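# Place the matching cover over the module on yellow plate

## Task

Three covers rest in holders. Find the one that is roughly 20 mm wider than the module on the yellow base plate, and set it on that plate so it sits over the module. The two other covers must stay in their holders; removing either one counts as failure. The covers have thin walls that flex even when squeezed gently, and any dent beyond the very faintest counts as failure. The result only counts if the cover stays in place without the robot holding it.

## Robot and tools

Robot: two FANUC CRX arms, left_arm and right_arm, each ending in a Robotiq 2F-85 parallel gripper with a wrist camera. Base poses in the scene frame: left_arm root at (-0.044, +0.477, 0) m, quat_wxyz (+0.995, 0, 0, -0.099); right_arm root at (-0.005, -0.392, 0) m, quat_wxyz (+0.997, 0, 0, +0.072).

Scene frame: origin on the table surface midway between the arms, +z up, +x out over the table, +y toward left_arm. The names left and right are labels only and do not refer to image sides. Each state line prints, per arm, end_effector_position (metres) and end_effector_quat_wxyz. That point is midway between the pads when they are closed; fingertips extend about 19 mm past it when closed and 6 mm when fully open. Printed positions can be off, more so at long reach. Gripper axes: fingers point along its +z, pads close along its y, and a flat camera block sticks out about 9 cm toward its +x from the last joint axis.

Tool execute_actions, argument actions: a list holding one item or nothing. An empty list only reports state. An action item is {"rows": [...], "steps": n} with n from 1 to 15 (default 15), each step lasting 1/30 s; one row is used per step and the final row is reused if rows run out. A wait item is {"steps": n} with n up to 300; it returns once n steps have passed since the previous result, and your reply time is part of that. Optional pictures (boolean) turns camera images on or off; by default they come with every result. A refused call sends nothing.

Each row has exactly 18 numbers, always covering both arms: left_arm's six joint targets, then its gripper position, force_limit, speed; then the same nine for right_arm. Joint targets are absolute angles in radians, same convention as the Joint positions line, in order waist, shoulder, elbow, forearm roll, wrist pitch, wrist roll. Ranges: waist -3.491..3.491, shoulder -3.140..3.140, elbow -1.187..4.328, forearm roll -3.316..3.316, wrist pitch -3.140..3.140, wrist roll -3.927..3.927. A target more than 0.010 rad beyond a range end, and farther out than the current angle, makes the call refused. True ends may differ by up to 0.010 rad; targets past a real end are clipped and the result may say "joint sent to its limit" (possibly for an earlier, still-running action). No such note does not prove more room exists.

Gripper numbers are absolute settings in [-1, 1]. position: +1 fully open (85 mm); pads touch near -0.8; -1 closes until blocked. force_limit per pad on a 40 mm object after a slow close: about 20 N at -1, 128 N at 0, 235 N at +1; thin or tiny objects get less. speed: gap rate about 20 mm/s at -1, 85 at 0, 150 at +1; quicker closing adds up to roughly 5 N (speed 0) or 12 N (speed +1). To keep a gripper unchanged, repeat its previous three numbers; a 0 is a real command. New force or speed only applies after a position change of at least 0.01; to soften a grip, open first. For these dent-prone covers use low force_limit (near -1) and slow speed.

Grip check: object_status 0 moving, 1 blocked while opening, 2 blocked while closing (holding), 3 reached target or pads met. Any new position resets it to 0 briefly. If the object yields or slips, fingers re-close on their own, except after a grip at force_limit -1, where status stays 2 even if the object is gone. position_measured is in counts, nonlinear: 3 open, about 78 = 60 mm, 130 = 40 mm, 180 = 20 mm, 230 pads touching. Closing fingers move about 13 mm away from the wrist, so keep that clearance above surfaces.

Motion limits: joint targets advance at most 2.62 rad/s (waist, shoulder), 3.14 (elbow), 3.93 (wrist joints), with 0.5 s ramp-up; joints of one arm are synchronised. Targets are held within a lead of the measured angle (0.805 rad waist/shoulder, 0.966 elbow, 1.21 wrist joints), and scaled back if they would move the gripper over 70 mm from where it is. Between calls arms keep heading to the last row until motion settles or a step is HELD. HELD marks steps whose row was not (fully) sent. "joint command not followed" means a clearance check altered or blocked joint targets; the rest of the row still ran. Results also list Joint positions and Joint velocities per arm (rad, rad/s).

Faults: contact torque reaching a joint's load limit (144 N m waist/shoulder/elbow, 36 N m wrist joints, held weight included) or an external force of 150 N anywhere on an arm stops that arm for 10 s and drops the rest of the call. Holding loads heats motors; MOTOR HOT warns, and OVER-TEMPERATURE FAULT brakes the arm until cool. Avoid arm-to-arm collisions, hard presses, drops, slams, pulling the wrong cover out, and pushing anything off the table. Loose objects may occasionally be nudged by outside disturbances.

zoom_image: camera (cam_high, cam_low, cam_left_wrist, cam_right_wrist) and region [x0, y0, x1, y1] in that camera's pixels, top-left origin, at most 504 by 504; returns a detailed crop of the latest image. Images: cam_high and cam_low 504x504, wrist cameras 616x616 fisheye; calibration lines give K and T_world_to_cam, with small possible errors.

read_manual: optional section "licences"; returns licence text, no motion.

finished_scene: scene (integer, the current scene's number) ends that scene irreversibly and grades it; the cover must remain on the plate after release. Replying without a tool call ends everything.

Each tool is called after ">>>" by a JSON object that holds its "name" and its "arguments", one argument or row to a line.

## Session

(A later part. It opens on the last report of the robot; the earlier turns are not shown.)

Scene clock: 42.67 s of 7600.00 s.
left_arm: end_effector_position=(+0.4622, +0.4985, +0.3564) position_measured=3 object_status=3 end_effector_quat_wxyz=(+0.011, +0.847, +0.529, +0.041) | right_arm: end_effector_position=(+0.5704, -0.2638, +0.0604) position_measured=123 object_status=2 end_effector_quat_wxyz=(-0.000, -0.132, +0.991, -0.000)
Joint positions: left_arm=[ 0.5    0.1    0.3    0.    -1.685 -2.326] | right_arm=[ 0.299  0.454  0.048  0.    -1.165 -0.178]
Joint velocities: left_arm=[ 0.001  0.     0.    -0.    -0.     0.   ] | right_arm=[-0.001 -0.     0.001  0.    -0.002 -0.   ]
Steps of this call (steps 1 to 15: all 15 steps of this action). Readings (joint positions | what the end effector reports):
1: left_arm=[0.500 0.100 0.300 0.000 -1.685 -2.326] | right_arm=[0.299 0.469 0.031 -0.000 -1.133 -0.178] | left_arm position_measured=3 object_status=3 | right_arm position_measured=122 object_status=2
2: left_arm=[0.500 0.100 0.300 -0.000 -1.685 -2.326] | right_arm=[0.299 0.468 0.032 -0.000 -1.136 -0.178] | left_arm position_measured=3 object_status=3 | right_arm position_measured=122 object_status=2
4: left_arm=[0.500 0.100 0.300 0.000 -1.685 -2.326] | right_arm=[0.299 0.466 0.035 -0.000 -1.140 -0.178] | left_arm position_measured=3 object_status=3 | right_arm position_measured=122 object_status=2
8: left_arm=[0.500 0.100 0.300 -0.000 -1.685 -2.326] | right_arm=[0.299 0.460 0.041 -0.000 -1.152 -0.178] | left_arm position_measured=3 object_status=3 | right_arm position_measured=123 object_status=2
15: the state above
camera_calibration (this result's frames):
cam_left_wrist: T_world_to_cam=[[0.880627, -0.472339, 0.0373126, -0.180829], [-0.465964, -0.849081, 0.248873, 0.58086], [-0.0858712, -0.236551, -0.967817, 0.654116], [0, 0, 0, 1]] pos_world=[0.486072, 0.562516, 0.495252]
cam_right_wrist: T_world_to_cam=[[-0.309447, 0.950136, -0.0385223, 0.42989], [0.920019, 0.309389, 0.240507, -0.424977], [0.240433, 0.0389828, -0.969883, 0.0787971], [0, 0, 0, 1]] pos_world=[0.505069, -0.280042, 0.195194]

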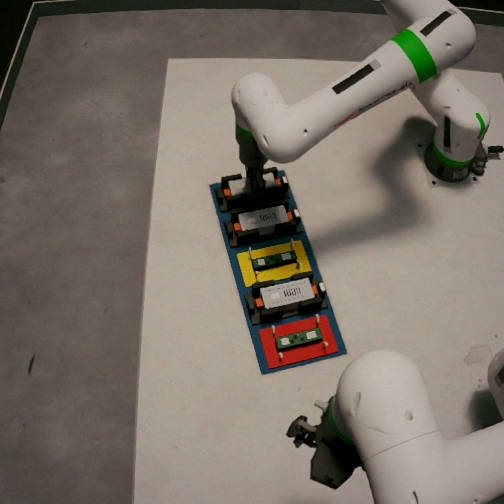

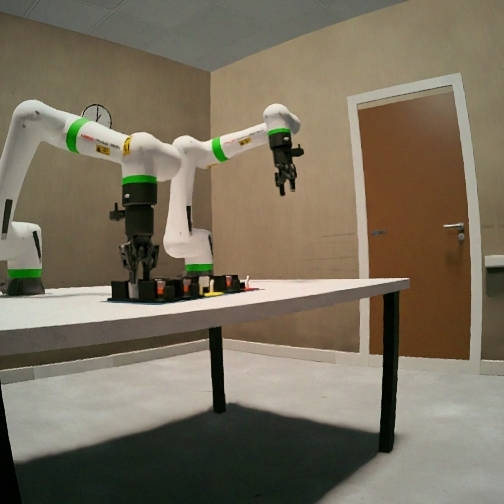

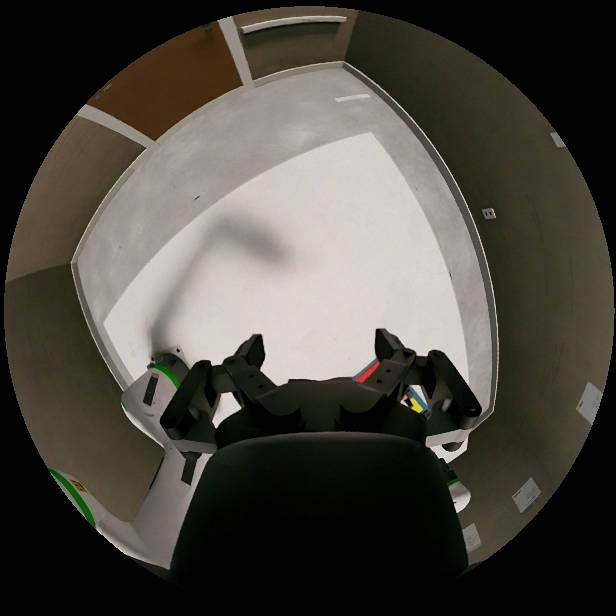

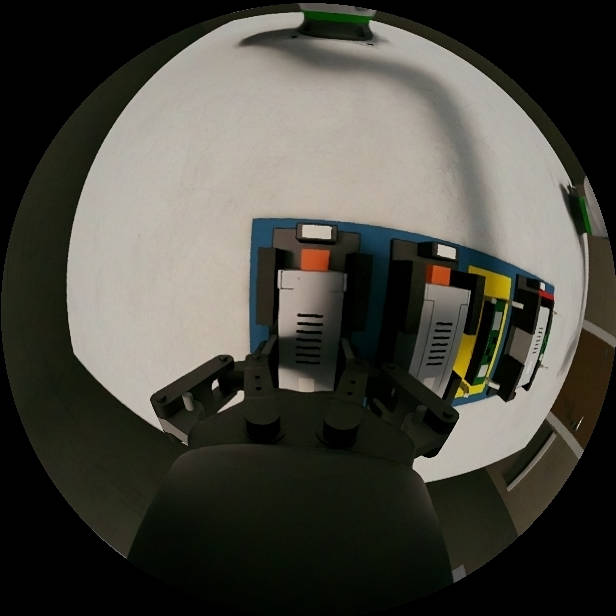

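>>> {"name": "execute_actions", "arguments": {
  "actions": [
    {"rows":[[0.5,0.1,0.3,0,-1.685,-2.326,1,-1,0,0.299,0.454,0.048,0,-1.165,-0.178,0.35,-1,0.5],[0.5,0.1,0.3,0,-1.685,-2.326,1,-1,0,0.299,0.454,0.048,0,-1.165,-0.178,0.35,-1,0.5],[0.5,0.1,0.3,0,-1.685,-2.326,1,-1,0,0.299,0.454,0.048,0,-1.165,-0.178,0.35,-1,0.5],[0.5,0.1,0.3,0,-1.685,-2.326,1,-1,0,0.299,0.454,0.048,0,-1.165,-0.178,0.35,-1,0.5],[0.5,0.1,0.3,0,-1.685,-2.326,1,-1,0,0.299,0.41,0.12,0,-1.281,-0.178,0.35,-1,0.5]],"steps":15}
  ],
  "pictures": false
}}

>>> {"name": "execute_actions", "arguments": {
  "actions": [
    {"rows":[[0.5,0.1,0.3,0,-1.685,-2.326,1,-1,0,0.3305,0.205,-0.17,0,-1.196,-0.2095,-1,-1,0.5]],"steps":15}
  ],
  "pictures": false
}}

>>> {"name": "execute_actions", "arguments": {
  "actions": [
    {"rows":[[0.5,0.1,0.3,0,-1.685,-2.326,1,-1,0,0.3305,0.2235,-0.2,0,-1.147,-0.2095,-1,-1,0.5]],"steps":15}
  ]
}}

>>> {"name": "zoom_image", "arguments": {
  "camera": "cam_right_wrist",
  "region": [200, 230, 440, 440]
}}

Scene clock: 46.53 s of 7600.00 s.
left_arm: end_effector_position=(+0.4622, +0.4985, +0.3564) position_measured=3 object_status=3 end_effector_quat_wxyz=(+0.011, +0.847, +0.529, +0.041) | right_arm: end_effector_position=(+0.5710, -0.2635, +0.1150) position_measured=85 object_status=0 end_effector_quat_wxyz=(-0.000, -0.132, +0.991, -0.000)
Joint positions: left_arm=[ 0.5    0.1    0.3    0.    -1.685 -2.326] | right_arm=[ 0.299  0.41   0.12  -0.    -1.281 -0.178]
Joint velocities: left_arm=[-0.001  0.     0.001  0.001  0.     0.   ] | right_arm=[ 0.001  0.003  0.001  0.    -0.003 -0.   ]
Steps of this call (steps 1 to 15: the robot went on to your last target; steps 16 to 90: nothing new was sent; then 0.37 s passed at rest; steps 91 to 105: all 15 steps of this action). Readings (joint positions | what the end effector reports):
91: left_arm=[0.500 0.100 0.300 -0.000 -1.685 -2.326] | right_arm=[0.299 0.454 0.048 -0.000 -1.165 -0.178] | left_arm position_measured=3 object_status=3 | right_arm position_measured=123 object_status=0
92: left_arm=[0.500 0.100 0.300 0.000 -1.685 -2.326] | right_arm=[0.299 0.454 0.048 -0.000 -1.165 -0.178] | left_arm position_measured=3 object_status=3 | right_arm position_measured=121 object_status=0
94: left_arm=[0.500 0.100 0.300 0.000 -1.685 -2.326] | right_arm=[0.299 0.454 0.048 -0.000 -1.165 -0.178] | left_arm position_measured=3 object_status=3 | right_arm position_measured=106 object_status=0
98: left_arm=[0.500 0.100 0.300 0.000 -1.685 -2.326] | right_arm=[0.299 0.436 0.078 -0.000 -1.213 -0.178] | left_arm position_measured=3 object_status=3 | right_arm position_measured=87 object_status=0
105: the state above

Scene clock: 47.03 s of 7600.00 s.
left_arm: end_effector_position=(+0.4622, +0.4985, +0.3564) position_measured=3 object_status=3 end_effector_quat_wxyz=(+0.011, +0.847, +0.529, +0.041) | right_arm: end_effector_position=(+0.4851, -0.2873, +0.1058) position_measured=213 object_status=0 end_effector_quat_wxyz=(+0.000, -0.132, +0.991, +0.000)
Joint positions: left_arm=[ 0.5    0.1    0.3    0.    -1.685 -2.326] | right_arm=[ 0.33   0.205 -0.17  -0.    -1.196 -0.209]
Joint velocities: left_arm=[ 0.    -0.     0.    -0.001  0.    -0.   ] | right_arm=[-0.    -0.    -0.005  0.     0.001 -0.001]
Steps of this call (steps 1 to 15: all 15 steps of this action). Readings (joint positions | what the end effector reports):
1: left_arm=[0.500 0.100 0.300 0.000 -1.685 -2.326] | right_arm=[0.299 0.409 0.120 -0.000 -1.281 -0.178] | left_arm position_measured=3 object_status=3 | right_arm position_measured=85 object_status=0
2: left_arm=[0.500 0.100 0.300 0.000 -1.685 -2.326] | right_arm=[0.300 0.406 0.114 -0.000 -1.278 -0.178] | left_arm position_measured=3 object_status=3 | right_arm position_measured=87 object_status=0
4: left_arm=[0.500 0.100 0.300 -0.000 -1.685 -2.326] | right_arm=[0.303 0.383 0.082 -0.000 -1.267 -0.181] | left_arm position_measured=3 object_status=3 | right_arm position_measured=101 object_status=0
8: left_arm=[0.500 0.100 0.300 -0.000 -1.685 -2.326] | right_arm=[0.318 0.284 -0.058 -0.000 -1.226 -0.197] | left_arm position_measured=3 object_status=3 | right_arm position_measured=141 object_status=0
15: the state above

Scene clock: 47.53 s of 7600.00 s.
left_arm: end_effector_position=(+0.4622, +0.4985, +0.3564) position_measured=3 object_status=3 end_effector_quat_wxyz=(+0.011, +0.847, +0.529, +0.041) | right_arm: end_effector_position=(+0.4844, -0.2876, +0.0849) position_measured=230 object_status=3 end_effector_quat_wxyz=(+0.000, -0.132, +0.991, +0.000)
Joint positions: left_arm=[ 0.5    0.1    0.3    0.    -1.685 -2.326] | right_arm=[ 0.331  0.224 -0.2    0.    -1.147 -0.21 ]
Joint velocities: left_arm=[-0.001  0.001  0.    -0.    -0.001 -0.   ] | right_arm=[ 0.001  0.     0.    -0.001  0.    -0.   ]
Steps of this call (steps 1 to 15: all 15 steps of this action). Readings (joint positions | what the end effector reports):
1: left_arm=[0.500 0.100 0.300 0.000 -1.685 -2.326] | right_arm=[0.330 0.205 -0.170 -0.000 -1.195 -0.209] | left_arm position_measured=3 object_status=3 | right_arm position_measured=224 object_status=0
2: left_arm=[0.500 0.100 0.300 0.000 -1.685 -2.326] | right_arm=[0.330 0.208 -0.175 0.000 -1.188 -0.209] | left_arm position_measured=3 object_status=3 | right_arm position_measured=230 object_status=0
4: left_arm=[0.500 0.100 0.300 -0.000 -1.685 -2.326] | right_arm=[0.331 0.219 -0.193 0.000 -1.159 -0.209] | left_arm position_measured=3 object_status=3 | right_arm position_measured=230 object_status=0
8: left_arm=[0.500 0.100 0.300 0.000 -1.685 -2.326] | right_arm=[0.331 0.224 -0.200 0.000 -1.147 -0.209] | left_arm position_measured=3 object_status=3 | right_arm position_measured=230 object_status=3
15: the state above
camera_calibration (this result's frames):
cam_left_wrist: T_world_to_cam=[[0.880627, -0.472339, 0.0373126, -0.180829], [-0.465964, -0.849081, 0.248873, 0.58086], [-0.0858712, -0.236551, -0.967817, 0.654116], [0, 0, 0, 1]] pos_world=[0.486072, 0.562516, 0.495252]
cam_right_wrist: T_world_to_cam=[[-0.309471, 0.95013, -0.0384712, 0.426879], [0.919887, 0.309379, 0.241025, -0.344343], [0.240908, 0.0392012, -0.969756, 0.123989], [0, 0, 0, 1]] pos_world=[0.418993, -0.303919, 0.219657]

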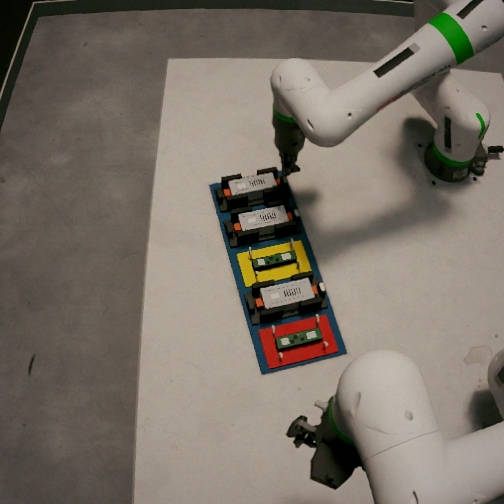

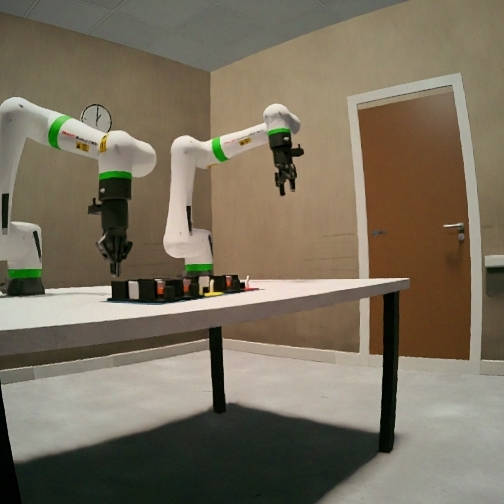

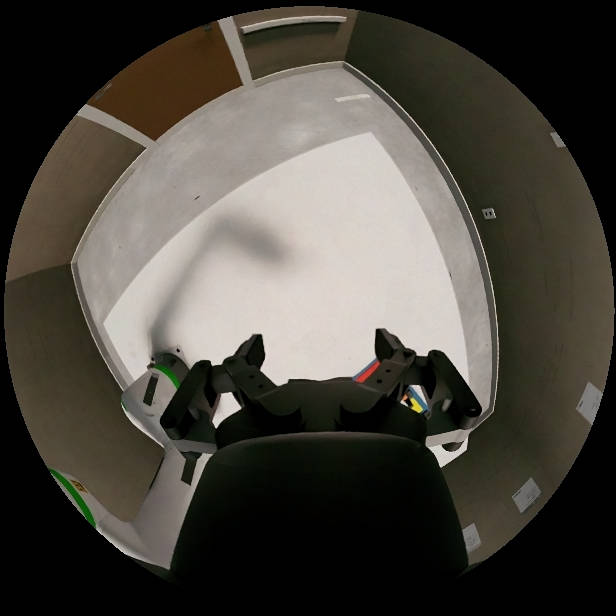

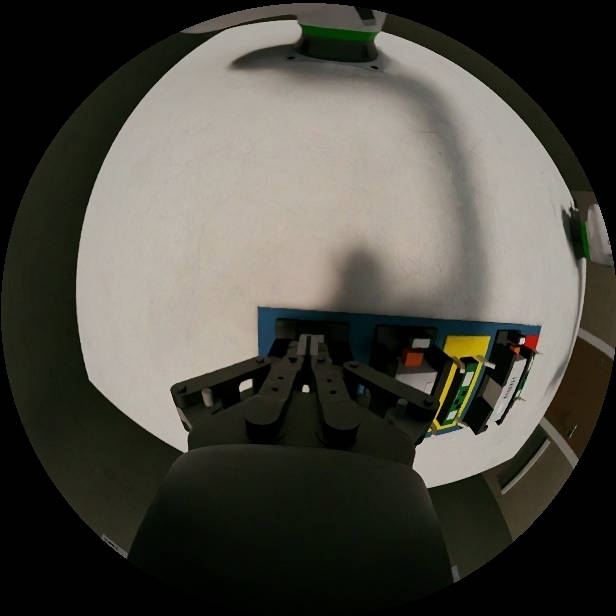

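Region (200, 230, 440, 440) of cam_right_wrist's 616x616 image, scaled by 2.100, with more detail than that image has; it fills the top 441 rows of this view, and the rest is white.

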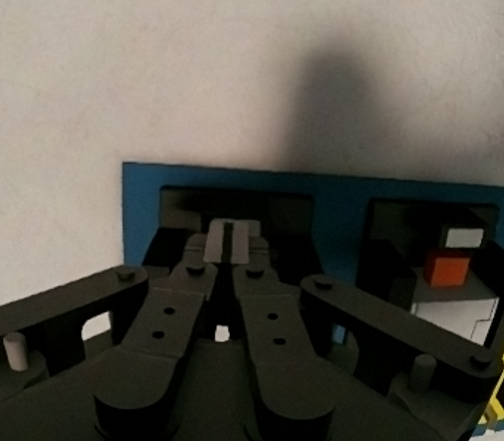

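>>> {"name": "execute_actions", "arguments": {
  "actions": [
    {"rows":[[0.5,0.1,0.3,0,-1.685,-2.326,1,-1,0,0.3305,0.2509,-0.2306,0,-1.0893,-0.2095,-1,-1,0.5]],"steps":15}
  ]
}}

>>> {"name": "zoom_image", "arguments": {
  "camera": "cam_low",
  "region": [70, 220, 210, 320]
}}

>>> {"name": "zoom_image", "arguments": {
  "camera": "cam_high",
  "region": [200, 140, 340, 260]
}}

Scene clock: 58.47 s of 7600.00 s.
left_arm: end_effector_position=(+0.4622, +0.4985, +0.3564) position_measured=3 object_status=3 end_effector_quat_wxyz=(+0.011, +0.847, +0.529, +0.041) | right_arm: end_effector_position=(+0.4843, -0.2877, +0.0616) position_measured=230 object_status=3 end_effector_quat_wxyz=(-0.000, -0.132, +0.991, -0.000)
Joint positions: left_arm=[ 0.5    0.1    0.3    0.    -1.685 -2.326] | right_arm=[ 0.331  0.249 -0.228 -0.    -1.094 -0.21 ]
Joint velocities: left_arm=[ 0.     0.    -0.001  0.001  0.    -0.   ] | right_arm=[-0.     0.     0.    -0.     0.    -0.001]
FORCE FAULT: contact force on the right arm reached its limit, and that arm stopped for 10 seconds. The contact can be on any part of that arm, not only on its tool. That arm's remaining commands of this call were not run. That arm holds still and accepts commands again. Move the arm away from the contact; if what it grips holds it there, let go first. Pushing or pulling that hard again can fault the arm again.
The stop of the right arm began at step 28 of this call (marked STOPPED below). From that step on that arm followed nothing that you had sent. 9 of its steps, steps kept back included, did not run and will not run. Nothing is kept back now, and the robot has no last target.
Steps of this call (steps 1 to 15: the robot went on to your last target; steps 16 to 21: nothing new was sent; steps 22 to 36: all 15 steps of this action; steps 37 to 328: the stop continued). Readings (joint positions | what the end effector reports):
22: left_arm=[0.500 0.100 0.300 -0.000 -1.685 -2.326] | right_arm=[0.331 0.224 -0.200 -0.000 -1.146 -0.210] | left_arm position_measured=3 object_status=3 | right_arm position_measured=230 object_status=3
23: left_arm=[0.500 0.100 0.300 0.000 -1.685 -2.326] | right_arm=[0.331 0.227 -0.204 0.000 -1.139 -0.210] | left_arm position_measured=3 object_status=3 | right_arm position_measured=230 object_status=3
25: left_arm=[0.500 0.100 0.300 -0.000 -1.685 -2.326] | right_arm=[0.331 0.243 -0.222 -0.000 -1.106 -0.210] | left_arm position_measured=3 object_status=3 | right_arm position_measured=230 object_status=3
28: left_arm=[0.500 0.100 0.300 -0.000 -1.685 -2.326] | right_arm=[0.331 0.249 -0.228 -0.000 -1.094 -0.210] | left_arm position_measured=3 object_status=3 | right_arm position_measured=230 object_status=3 STOPPED (the right arm)
29: left_arm=[0.500 0.100 0.300 0.000 -1.685 -2.326] | right_arm=[0.331 0.249 -0.228 -0.000 -1.094 -0.210] | left_arm position_measured=3 object_status=3 | right_arm position_measured=230 object_status=3
328: the state above
camera_calibration (this result's frames):
cam_left_wrist: T_world_to_cam=[[0.880627, -0.472339, 0.0373124, -0.180829], [-0.465964, -0.849081, 0.248873, 0.58086], [-0.0858715, -0.236551, -0.967817, 0.654116], [0, 0, 0, 1]] pos_world=[0.486072, 0.562516, 0.495252]
cam_right_wrist: T_world_to_cam=[[-0.309469, 0.95013, -0.0385047, 0.425977], [0.920066, 0.309415, 0.240293, -0.338602], [0.240224, 0.0389365, -0.969936, 0.101714], [0, 0, 0, 1]] pos_world=[0.418929, -0.303925, 0.196422]

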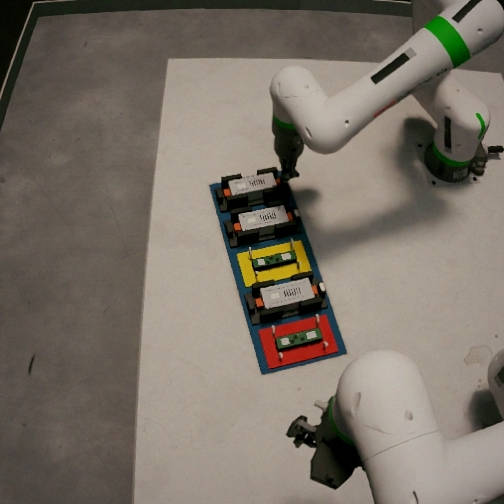

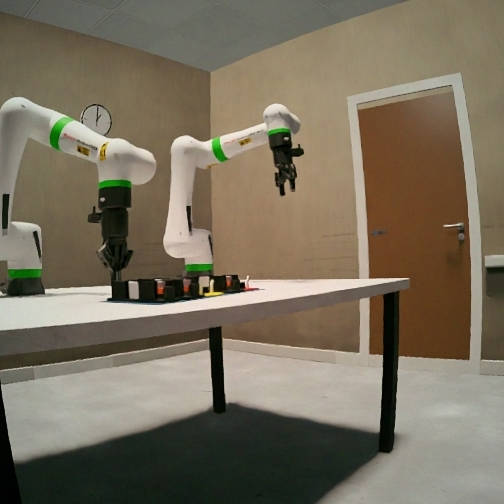

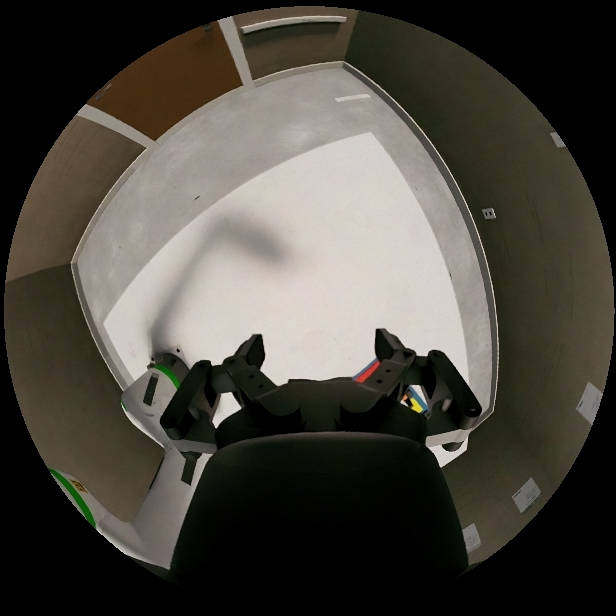

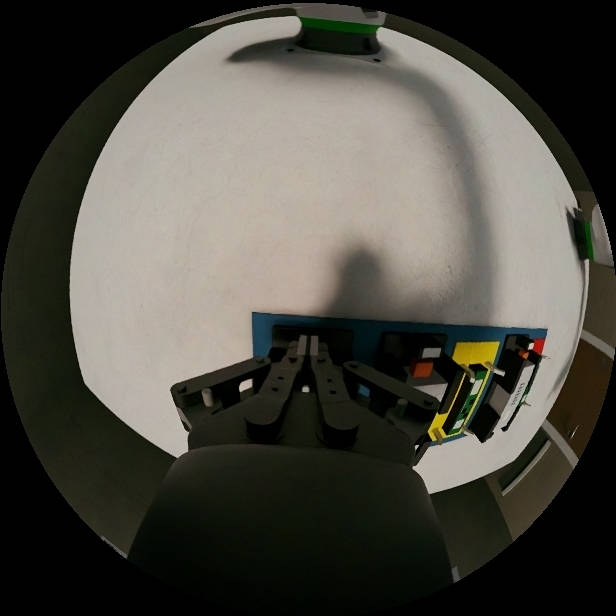

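Region (70, 220, 210, 320) of cam_low's 504x504 image, scaled by 3.600, with more detail than that image has; it fills the top 360 rows of this view, and the rest is white.

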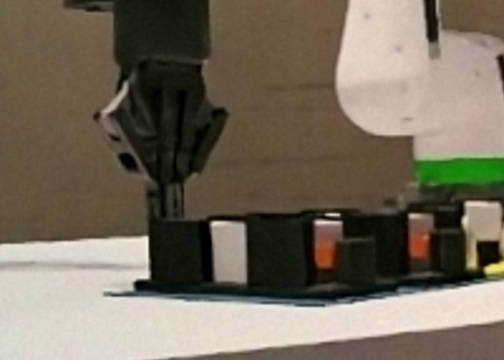

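Region (200, 140, 340, 260) of cam_high's 504x504 image, scaled by 3.600, with more detail than that image has; it fills the top 432 rows of this view, and the rest is white.

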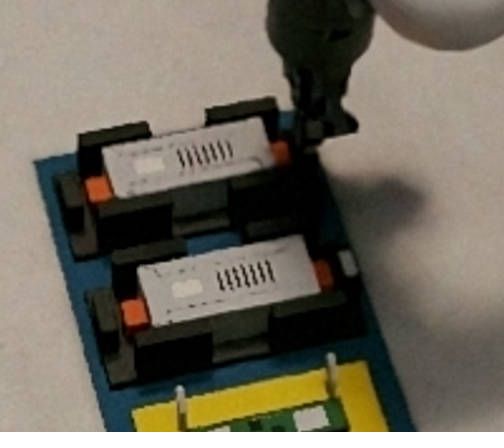

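>>> {"name": "execute_actions", "arguments": {
  "actions": [
    {"rows":[[0.5,0.1,0.3,0,-1.685,-2.326,1,-1,0,0.314,0.423,0.2455,0,-1.3935,-0.201,0.35,-1,0]],"steps":15}
  ],
  "pictures": false
}}

>>> {"name": "execute_actions", "arguments": {
  "actions": [
    {"steps":10}
  ]
}}

>>> {"name": "zoom_image", "arguments": {
  "camera": "cam_right_wrist",
  "region": [250, 200, 430, 380]
}}

>>> {"name": "zoom_image", "arguments": {
  "camera": "cam_high",
  "region": [200, 150, 320, 260]
}}

Scene clock: 59.77 s of 7600.00 s.
left_arm: end_effector_position=(+0.4622, +0.4985, +0.3564) position_measured=3 object_status=3 end_effector_quat_wxyz=(+0.011, +0.847, +0.529, +0.041) | right_arm: end_effector_position=(+0.5776, -0.2499, +0.1528) position_measured=137 object_status=0 end_effector_quat_wxyz=(-0.000, -0.128, +0.992, -0.000)
Joint positions: left_arm=[ 0.5    0.1    0.3    0.    -1.685 -2.326] | right_arm=[ 0.315  0.411  0.212 -0.    -1.372 -0.202]
Joint velocities: left_arm=[-0.001  0.001 -0.    -0.001 -0.     0.   ] | right_arm=[-0.023  0.23   0.621 -0.    -0.393  0.012]
Steps of this call (steps 1 to 24: nothing new was sent; steps 25 to 39: all 15 steps of this action). Readings (joint positions | what the end effector reports):
25: left_arm=[0.500 0.100 0.300 0.000 -1.685 -2.326] | right_arm=[0.331 0.249 -0.228 -0.000 -1.094 -0.210] | left_arm position_measured=3 object_status=3 | right_arm position_measured=230 object_status=0
26: left_arm=[0.500 0.100 0.300 -0.000 -1.685 -2.326] | right_arm=[0.330 0.251 -0.222 -0.000 -1.098 -0.210] | left_arm position_measured=3 object_status=3 | right_arm position_measured=229 object_status=0
28: left_arm=[0.500 0.100 0.300 -0.000 -1.685 -2.326] | right_arm=[0.329 0.263 -0.190 -0.000 -1.118 -0.209] | left_arm position_measured=3 object_status=3 | right_arm position_measured=218 object_status=0
32: left_arm=[0.500 0.100 0.300 -0.000 -1.685 -2.326] | right_arm=[0.324 0.315 -0.047 -0.000 -1.208 -0.206] | left_arm position_measured=3 object_status=3 | right_arm position_measured=190 object_status=0
39: the state above

Scene clock: 60.10 s of 7600.00 s.
left_arm: end_effector_position=(+0.4622, +0.4985, +0.3564) position_measured=3 object_status=3 end_effector_quat_wxyz=(+0.011, +0.847, +0.529, +0.041) | right_arm: end_effector_position=(+0.5834, -0.2478, +0.1598) position_measured=86 object_status=0 end_effector_quat_wxyz=(-0.000, -0.128, +0.992, -0.000)
Joint positions: left_arm=[ 0.5    0.1    0.3   -0.    -1.685 -2.326] | right_arm=[ 0.314  0.423  0.245 -0.    -1.393 -0.201]
Joint velocities: left_arm=[-0.001  0.001  0.     0.001 -0.     0.   ] | right_arm=[-0.  0.  0.  0. -0.  0.]
Steps of this call (steps 1 to 10: the robot went on to your last target). Readings (joint positions | what the end effector reports):
1: left_arm=[0.500 0.100 0.300 0.000 -1.685 -2.326] | right_arm=[0.315 0.417 0.230 -0.000 -1.383 -0.201] | left_arm position_measured=3 object_status=3 | right_arm position_measured=129 object_status=0
2: left_arm=[0.500 0.100 0.300 -0.000 -1.685 -2.326] | right_arm=[0.314 0.421 0.240 -0.000 -1.390 -0.201] | left_arm position_measured=3 object_status=3 | right_arm position_measured=122 object_status=0
4: left_arm=[0.500 0.100 0.300 0.000 -1.685 -2.326] | right_arm=[0.314 0.423 0.245 -0.000 -1.393 -0.201] | left_arm position_measured=3 object_status=3 | right_arm position_measured=107 object_status=0
8: left_arm=[0.500 0.100 0.300 0.000 -1.685 -2.326] | right_arm=[0.314 0.423 0.245 -0.000 -1.393 -0.201] | left_arm position_measured=3 object_status=3 | right_arm position_measured=87 object_status=0
10: the state above
camera_calibration (this result's frames):
cam_left_wrist: T_world_to_cam=[[0.880627, -0.472339, 0.0373125, -0.180829], [-0.465964, -0.849081, 0.248873, 0.58086], [-0.0858713, -0.236551, -0.967817, 0.654116], [0, 0, 0, 1]] pos_world=[0.486072, 0.562516, 0.495252]
cam_right_wrist: T_world_to_cam=[[-0.30184, 0.952583, -0.0384579, 0.418675], [0.922458, 0.302006, 0.240548, -0.469018], [0.240757, 0.0371312, -0.969875, 0.170758], [0, 0, 0, 1]] pos_world=[0.517911, -0.263517, 0.294537]

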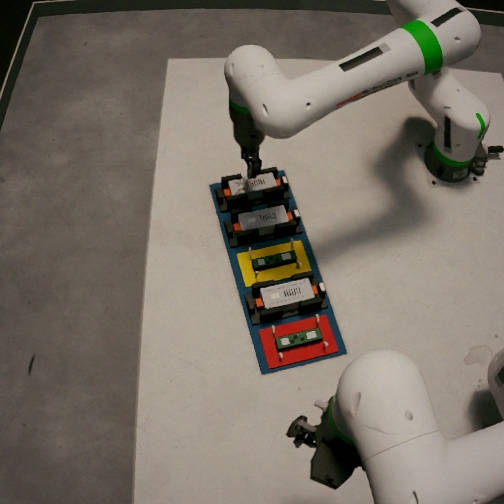

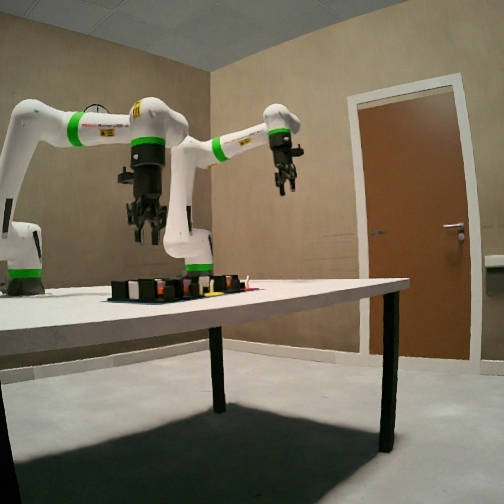

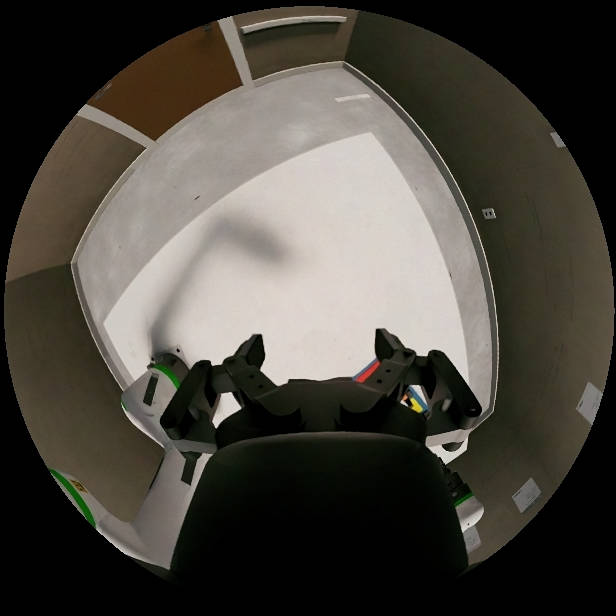

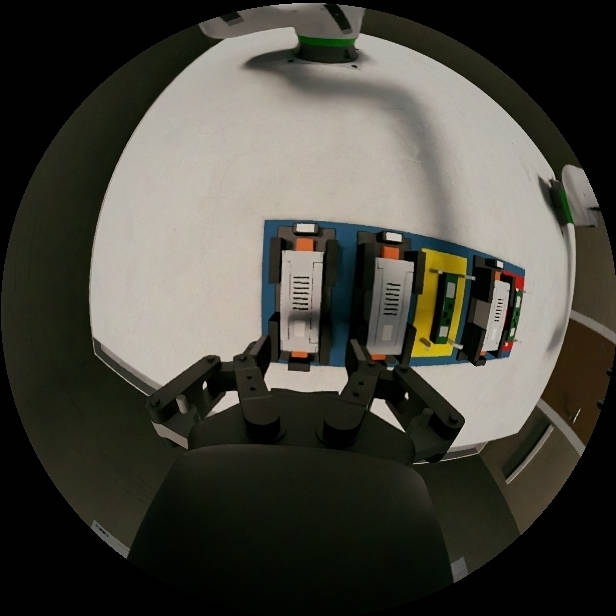

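Region (250, 200, 430, 380) of cam_right_wrist's 616x616 image, scaled by 2.800, with more detail than that image has.

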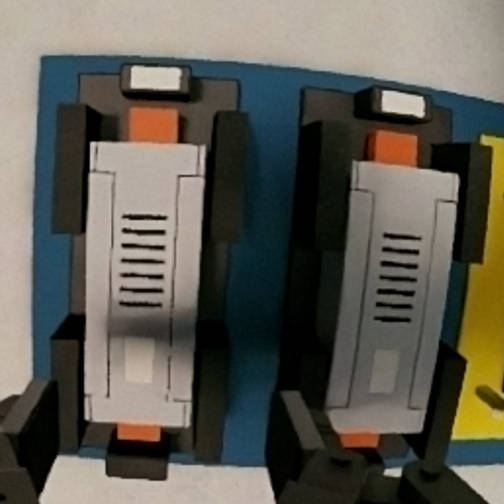

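Region (200, 150, 320, 260) of cam_high's 504x504 image, scaled by 4.200, with more detail than that image has; it fills the top 462 rows of this view, and the rest is white.

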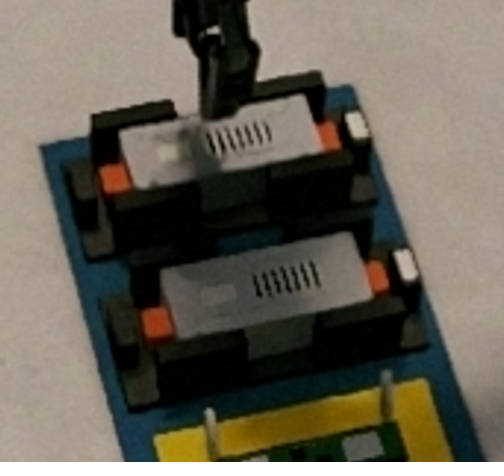

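>>> {"name": "execute_actions", "arguments": {
  "actions": [
    {"rows":[[0.5,0.1,0.3,0,-1.685,-2.326,1,-1,0,0.299,0.428,0.0835,0,-1.2266,-0.178,0.35,-1,0]],"steps":15}
  ],
  "pictures": false
}}

>>> {"name": "execute_actions", "arguments": {
  "actions": [
    {"rows":[[0.5,0.1,0.3,0,-1.685,-2.326,1,-1,0,0.299,0.4695,0.0309,0,-1.1322,-0.178,0.25,-1,0]],"steps":12}
  ],
  "pictures": false
}}

>>> {"name": "execute_actions", "arguments": {
  "actions": [
    {"rows":[[0.5,0.1,0.3,0,-1.685,-2.326,1,-1,0,0.299,0.4695,0.0309,0,-1.1322,-0.178,-1,-0.85,-1]],"steps":15}
  ],
  "pictures": false
}}

>>> {"name": "execute_actions", "arguments": {
  "actions": [
    {"steps":20}
  ],
  "pictures": false
}}

>>> {"name": "execute_actions", "arguments": {
  "actions": [
    {"rows":[[0.5,0.1,0.3,0,-1.685,-2.326,1,-1,0,0.299,0.466,0.035,0,-1.140,-0.178,-1,-0.85,-1],[0.5,0.1,0.3,0,-1.685,-2.326,1,-1,0,0.299,0.466,0.035,0,-1.140,-0.178,-1,-0.85,-1],[0.5,0.1,0.3,0,-1.685,-2.326,1,-1,0,0.299,0.466,0.035,0,-1.140,-0.178,-1,-0.85,-1],[0.5,0.1,0.3,0,-1.685,-2.326,1,-1,0,0.299,0.462,0.039,0,-1.148,-0.178,-1,-0.85,-1],[0.5,0.1,0.3,0,-1.685,-2.326,1,-1,0,0.299,0.462,0.039,0,-1.148,-0.178,-1,-0.85,-1],[0.5,0.1,0.3,0,-1.685,-2.326,1,-1,0,0.299,0.462,0.039,0,-1.148,-0.178,-1,-0.85,-1],[0.5,0.1,0.3,0,-1.685,-2.326,1,-1,0,0.299,0.458,0.043,0,-1.156,-0.178,-1,-0.85,-1],[0.5,0.1,0.3,0,-1.685,-2.326,1,-1,0,0.299,0.458,0.043,0,-1.156,-0.178,-1,-0.85,-1],[0.5,0.1,0.3,0,-1.685,-2.326,1,-1,0,0.299,0.454,0.048,0,-1.165,-0.178,-1,-0.85,-1]],"steps":15}
  ]
}}

>>> {"name": "zoom_image", "arguments": {
  "camera": "cam_low",
  "region": [80, 200, 240, 320]
}}

Scene clock: 64.37 s of 7600.00 s.
left_arm: end_effector_position=(+0.4622, +0.4985, +0.3564) position_measured=3 object_status=3 end_effector_quat_wxyz=(+0.011, +0.847, +0.529, +0.041) | right_arm: end_effector_position=(+0.5705, -0.2638, +0.0895) position_measured=85 object_status=3 end_effector_quat_wxyz=(-0.000, -0.132, +0.991, -0.000)
Joint positions: left_arm=[ 0.5    0.1    0.3    0.    -1.685 -2.326] | right_arm=[ 0.299  0.428  0.084  0.    -1.227 -0.178]
Joint velocities: left_arm=[ 0.001 -0.001  0.     0.001 -0.    -0.   ] | right_arm=[ 0.    -0.001 -0.001 -0.     0.     0.   ]
Steps of this call (steps 1 to 30: the robot went on to your last target; steps 31 to 90: nothing new was sent; then 0.77 s passed at rest; steps 91 to 105: all 15 steps of this action). Readings (joint positions | what the end effector reports):
91: left_arm=[0.500 0.100 0.300 0.000 -1.685 -2.326] | right_arm=[0.314 0.423 0.245 0.000 -1.393 -0.201] | left_arm position_measured=3 object_status=3 | right_arm position_measured=85 object_status=3
92: left_arm=[0.500 0.100 0.300 0.000 -1.685 -2.326] | right_arm=[0.313 0.423 0.240 0.000 -1.387 -0.200] | left_arm position_measured=3 object_status=3 | right_arm position_measured=85 object_status=3
94: left_arm=[0.500 0.100 0.300 0.000 -1.685 -2.326] | right_arm=[0.311 0.424 0.207 0.000 -1.354 -0.196] | left_arm position_measured=3 object_status=3 | right_arm position_measured=85 object_status=3
98: left_arm=[0.500 0.100 0.300 0.000 -1.685 -2.326] | right_arm=[0.301 0.428 0.104 0.000 -1.248 -0.181] | left_arm position_measured=3 object_status=3 | right_arm position_measured=85 object_status=3
105: the state above

Scene clock: 64.77 s of 7600.00 s.
left_arm: end_effector_position=(+0.4622, +0.4985, +0.3564) position_measured=3 object_status=3 end_effector_quat_wxyz=(+0.011, +0.847, +0.529, +0.041) | right_arm: end_effector_position=(+0.5704, -0.2637, +0.0448) position_measured=98 object_status=0 end_effector_quat_wxyz=(-0.000, -0.132, +0.991, +0.000)
Joint positions: left_arm=[ 0.5    0.1    0.3    0.    -1.685 -2.326] | right_arm=[ 0.299  0.47   0.031 -0.    -1.132 -0.178]
Joint velocities: left_arm=[-0.001  0.     0.001  0.    -0.     0.   ] | right_arm=[-0.001 -0.001 -0.001 -0.001  0.     0.002]
Steps of this call (steps 1 to 12: all 12 steps of this action). Readings (joint positions | what the end effector reports):
1: left_arm=[0.500 0.100 0.300 0.000 -1.685 -2.326] | right_arm=[0.299 0.428 0.083 0.000 -1.226 -0.178] | left_arm position_measured=3 object_status=3 | right_arm position_measured=85 object_status=0
2: left_arm=[0.500 0.100 0.300 -0.000 -1.685 -2.326] | right_arm=[0.299 0.431 0.079 0.000 -1.218 -0.178] | left_arm position_measured=3 object_status=3 | right_arm position_measured=86 object_status=0
4: left_arm=[0.500 0.100 0.300 -0.000 -1.685 -2.326] | right_arm=[0.299 0.448 0.057 0.000 -1.179 -0.178] | left_arm position_measured=3 object_status=3 | right_arm position_measured=94 object_status=0
8: left_arm=[0.500 0.100 0.300 0.000 -1.685 -2.326] | right_arm=[0.299 0.470 0.031 -0.000 -1.133 -0.178] | left_arm position_measured=3 object_status=3 | right_arm position_measured=98 object_status=0
12: the state above

Scene clock: 65.27 s of 7600.00 s.
left_arm: end_effector_position=(+0.4622, +0.4985, +0.3564) position_measured=3 object_status=3 end_effector_quat_wxyz=(+0.011, +0.847, +0.529, +0.041) | right_arm: end_effector_position=(+0.5705, -0.2638, +0.0449) position_measured=119 object_status=0 end_effector_quat_wxyz=(+0.000, -0.132, +0.991, +0.000)
Joint positions: left_arm=[ 0.5    0.1    0.3    0.    -1.685 -2.326] | right_arm=[ 0.299  0.469  0.031 -0.    -1.132 -0.178]
Joint velocities: left_arm=[-0.    -0.    -0.001 -0.001 -0.    -0.   ] | right_arm=[ 0.    -0.     0.    -0.    -0.     0.001]
Steps of this call (steps 1 to 15: all 15 steps of this action). Readings (joint positions | what the end effector reports):
1: left_arm=[0.500 0.100 0.300 0.000 -1.685 -2.326] | right_arm=[0.299 0.470 0.031 -0.000 -1.132 -0.178] | left_arm position_measured=3 object_status=3 | right_arm position_measured=98 object_status=0
2: left_arm=[0.500 0.100 0.300 -0.000 -1.685 -2.326] | right_arm=[0.299 0.470 0.031 -0.000 -1.132 -0.178] | left_arm position_measured=3 object_status=3 | right_arm position_measured=98 object_status=0
4: left_arm=[0.500 0.100 0.300 -0.000 -1.685 -2.326] | right_arm=[0.299 0.470 0.031 -0.000 -1.132 -0.178] | left_arm position_measured=3 object_status=3 | right_arm position_measured=101 object_status=0
8: left_arm=[0.500 0.100 0.300 -0.000 -1.685 -2.326] | right_arm=[0.299 0.470 0.031 -0.000 -1.132 -0.178] | left_arm position_measured=3 object_status=3 | right_arm position_measured=107 object_status=0
15: the state above

Scene clock: 65.93 s of 7600.00 s.
left_arm: end_effector_position=(+0.4622, +0.4985, +0.3564) position_measured=3 object_status=3 end_effector_quat_wxyz=(+0.011, +0.847, +0.529, +0.041) | right_arm: end_effector_position=(+0.5705, -0.2638, +0.0449) position_measured=128 object_status=2 end_effector_quat_wxyz=(+0.000, -0.132, +0.991, +0.000)
Joint positions: left_arm=[ 0.5    0.1    0.3    0.    -1.685 -2.326] | right_arm=[ 0.299  0.469  0.031  0.    -1.132 -0.178]
Joint velocities: left_arm=[-0.    -0.     0.     0.001  0.001  0.   ] | right_arm=[ 0.    -0.     0.     0.001 -0.    -0.001]
Steps of this call (steps 1 to 15: the robot went on to your last target; steps 16 to 20: nothing new was sent). Readings (joint positions | what the end effector reports):
1: left_arm=[0.500 0.100 0.300 0.000 -1.685 -2.326] | right_arm=[0.299 0.469 0.031 -0.000 -1.132 -0.178] | left_arm position_measured=3 object_status=3 | right_arm position_measured=121 object_status=0
2: left_arm=[0.500 0.100 0.300 0.000 -1.685 -2.326] | right_arm=[0.299 0.469 0.031 0.000 -1.132 -0.178] | left_arm position_measured=3 object_status=3 | right_arm position_measured=122 object_status=0
4: left_arm=[0.500 0.100 0.300 0.000 -1.685 -2.326] | right_arm=[0.299 0.469 0.031 0.000 -1.132 -0.178] | left_arm position_measured=3 object_status=3 | right_arm position_measured=125 object_status=0
8: left_arm=[0.500 0.100 0.300 -0.000 -1.685 -2.326] | right_arm=[0.299 0.469 0.031 0.000 -1.132 -0.178] | left_arm position_measured=3 object_status=3 | right_arm position_measured=128 object_status=0
20: the state above
All arms were judged still, so your last target was given up. Only a new action makes them travel on or press farther. Fingers that are still opening or closing keep moving.

Scene clock: 66.43 s of 7600.00 s.
left_arm: end_effector_position=(+0.4622, +0.4985, +0.3564) position_measured=3 object_status=3 end_effector_quat_wxyz=(+0.011, +0.847, +0.529, +0.041) | right_arm: end_effector_position=(+0.5704, -0.2638, +0.0604) position_measured=128 object_status=2 end_effector_quat_wxyz=(-0.000, -0.132, +0.991, -0.000)
Joint positions: left_arm=[ 0.5    0.1    0.3    0.    -1.685 -2.326] | right_arm=[ 0.299  0.454  0.048  0.    -1.165 -0.178]
Joint velocities: left_arm=[-0.    -0.     0.001 -0.     0.    -0.   ] | right_arm=[ 0.    -0.     0.001  0.    -0.002 -0.   ]
Steps of this call (steps 1 to 15: all 15 steps of this action). Readings (joint positions | what the end effector reports):
1: left_arm=[0.500 0.100 0.300 -0.000 -1.685 -2.326] | right_arm=[0.299 0.469 0.031 0.000 -1.133 -0.178] | left_arm position_measured=3 object_status=3 | right_arm position_measured=128 object_status=2
2: left_arm=[0.500 0.100 0.300 0.000 -1.685 -2.326] | right_arm=[0.299 0.468 0.032 0.000 -1.136 -0.178] | left_arm position_measured=3 object_status=3 | right_arm position_measured=128 object_status=2
4: left_arm=[0.500 0.100 0.300 -0.000 -1.685 -2.326] | right_arm=[0.299 0.466 0.035 0.000 -1.140 -0.178] | left_arm position_measured=3 object_status=3 | right_arm position_measured=128 object_status=2
8: left_arm=[0.500 0.100 0.300 -0.000 -1.685 -2.326] | right_arm=[0.299 0.460 0.041 0.000 -1.152 -0.178] | left_arm position_measured=3 object_status=3 | right_arm position_measured=128 object_status=2
15: the state above
camera_calibration (this result's frames):
cam_left_wrist: T_world_to_cam=[[0.880627, -0.47234, 0.0373124, -0.180828], [-0.465965, -0.849081, 0.248873, 0.58086], [-0.0858715, -0.236551, -0.967817, 0.654116], [0, 0, 0, 1]] pos_world=[0.486072, 0.562516, 0.495252]
cam_right_wrist: T_world_to_cam=[[-0.309468, 0.950129, -0.0385268, 0.429893], [0.920021, 0.309412, 0.240468, -0.424958], [0.240396, 0.0389715, -0.969892, 0.0787967], [0, 0, 0, 1]] pos_world=[0.505066, -0.280038, 0.195175]

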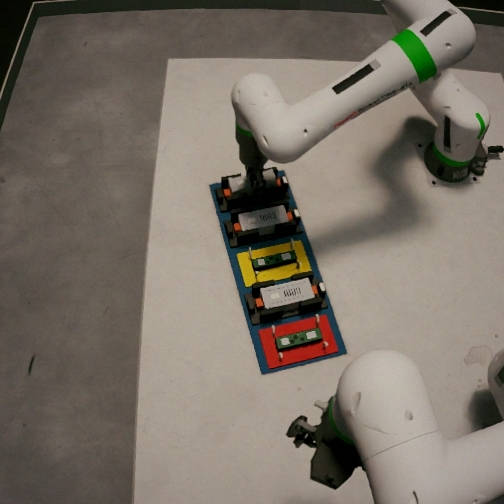

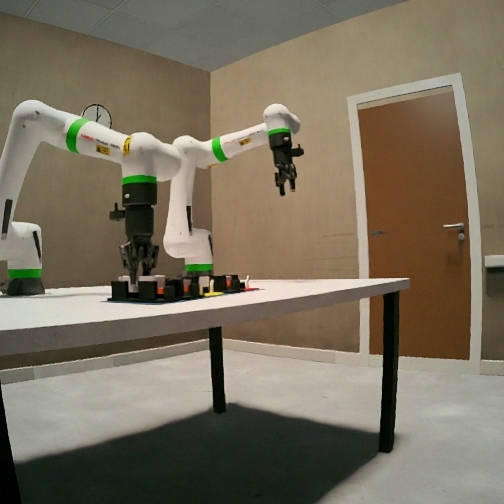

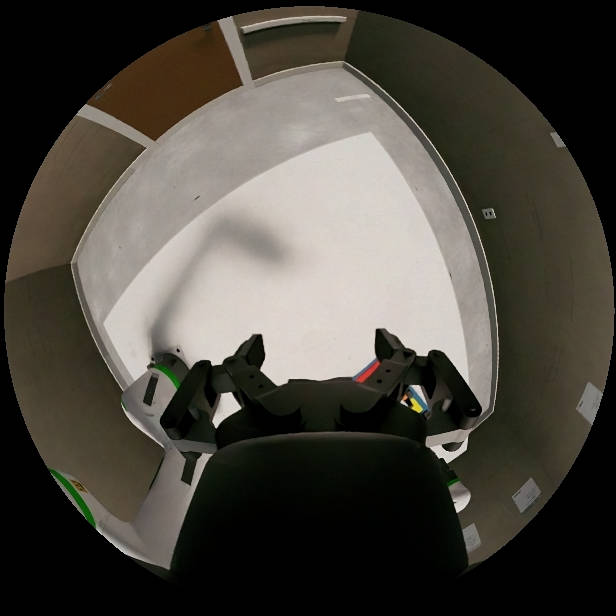

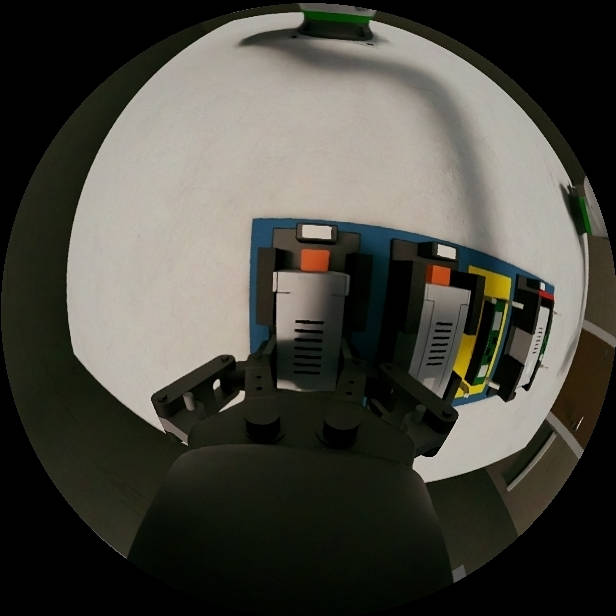

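Region (80, 200, 240, 320) of cam_low's 504x504 image, scaled by 3.150, with more detail than that image has; it fills the top 378 rows of this view, and the rest is white.

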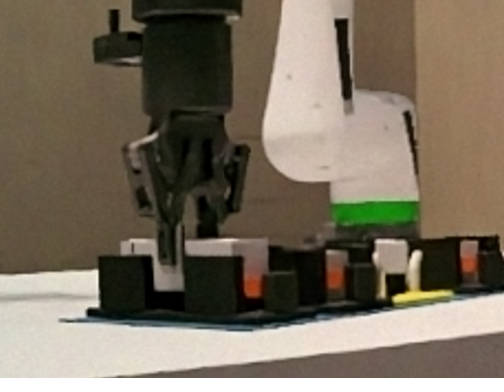

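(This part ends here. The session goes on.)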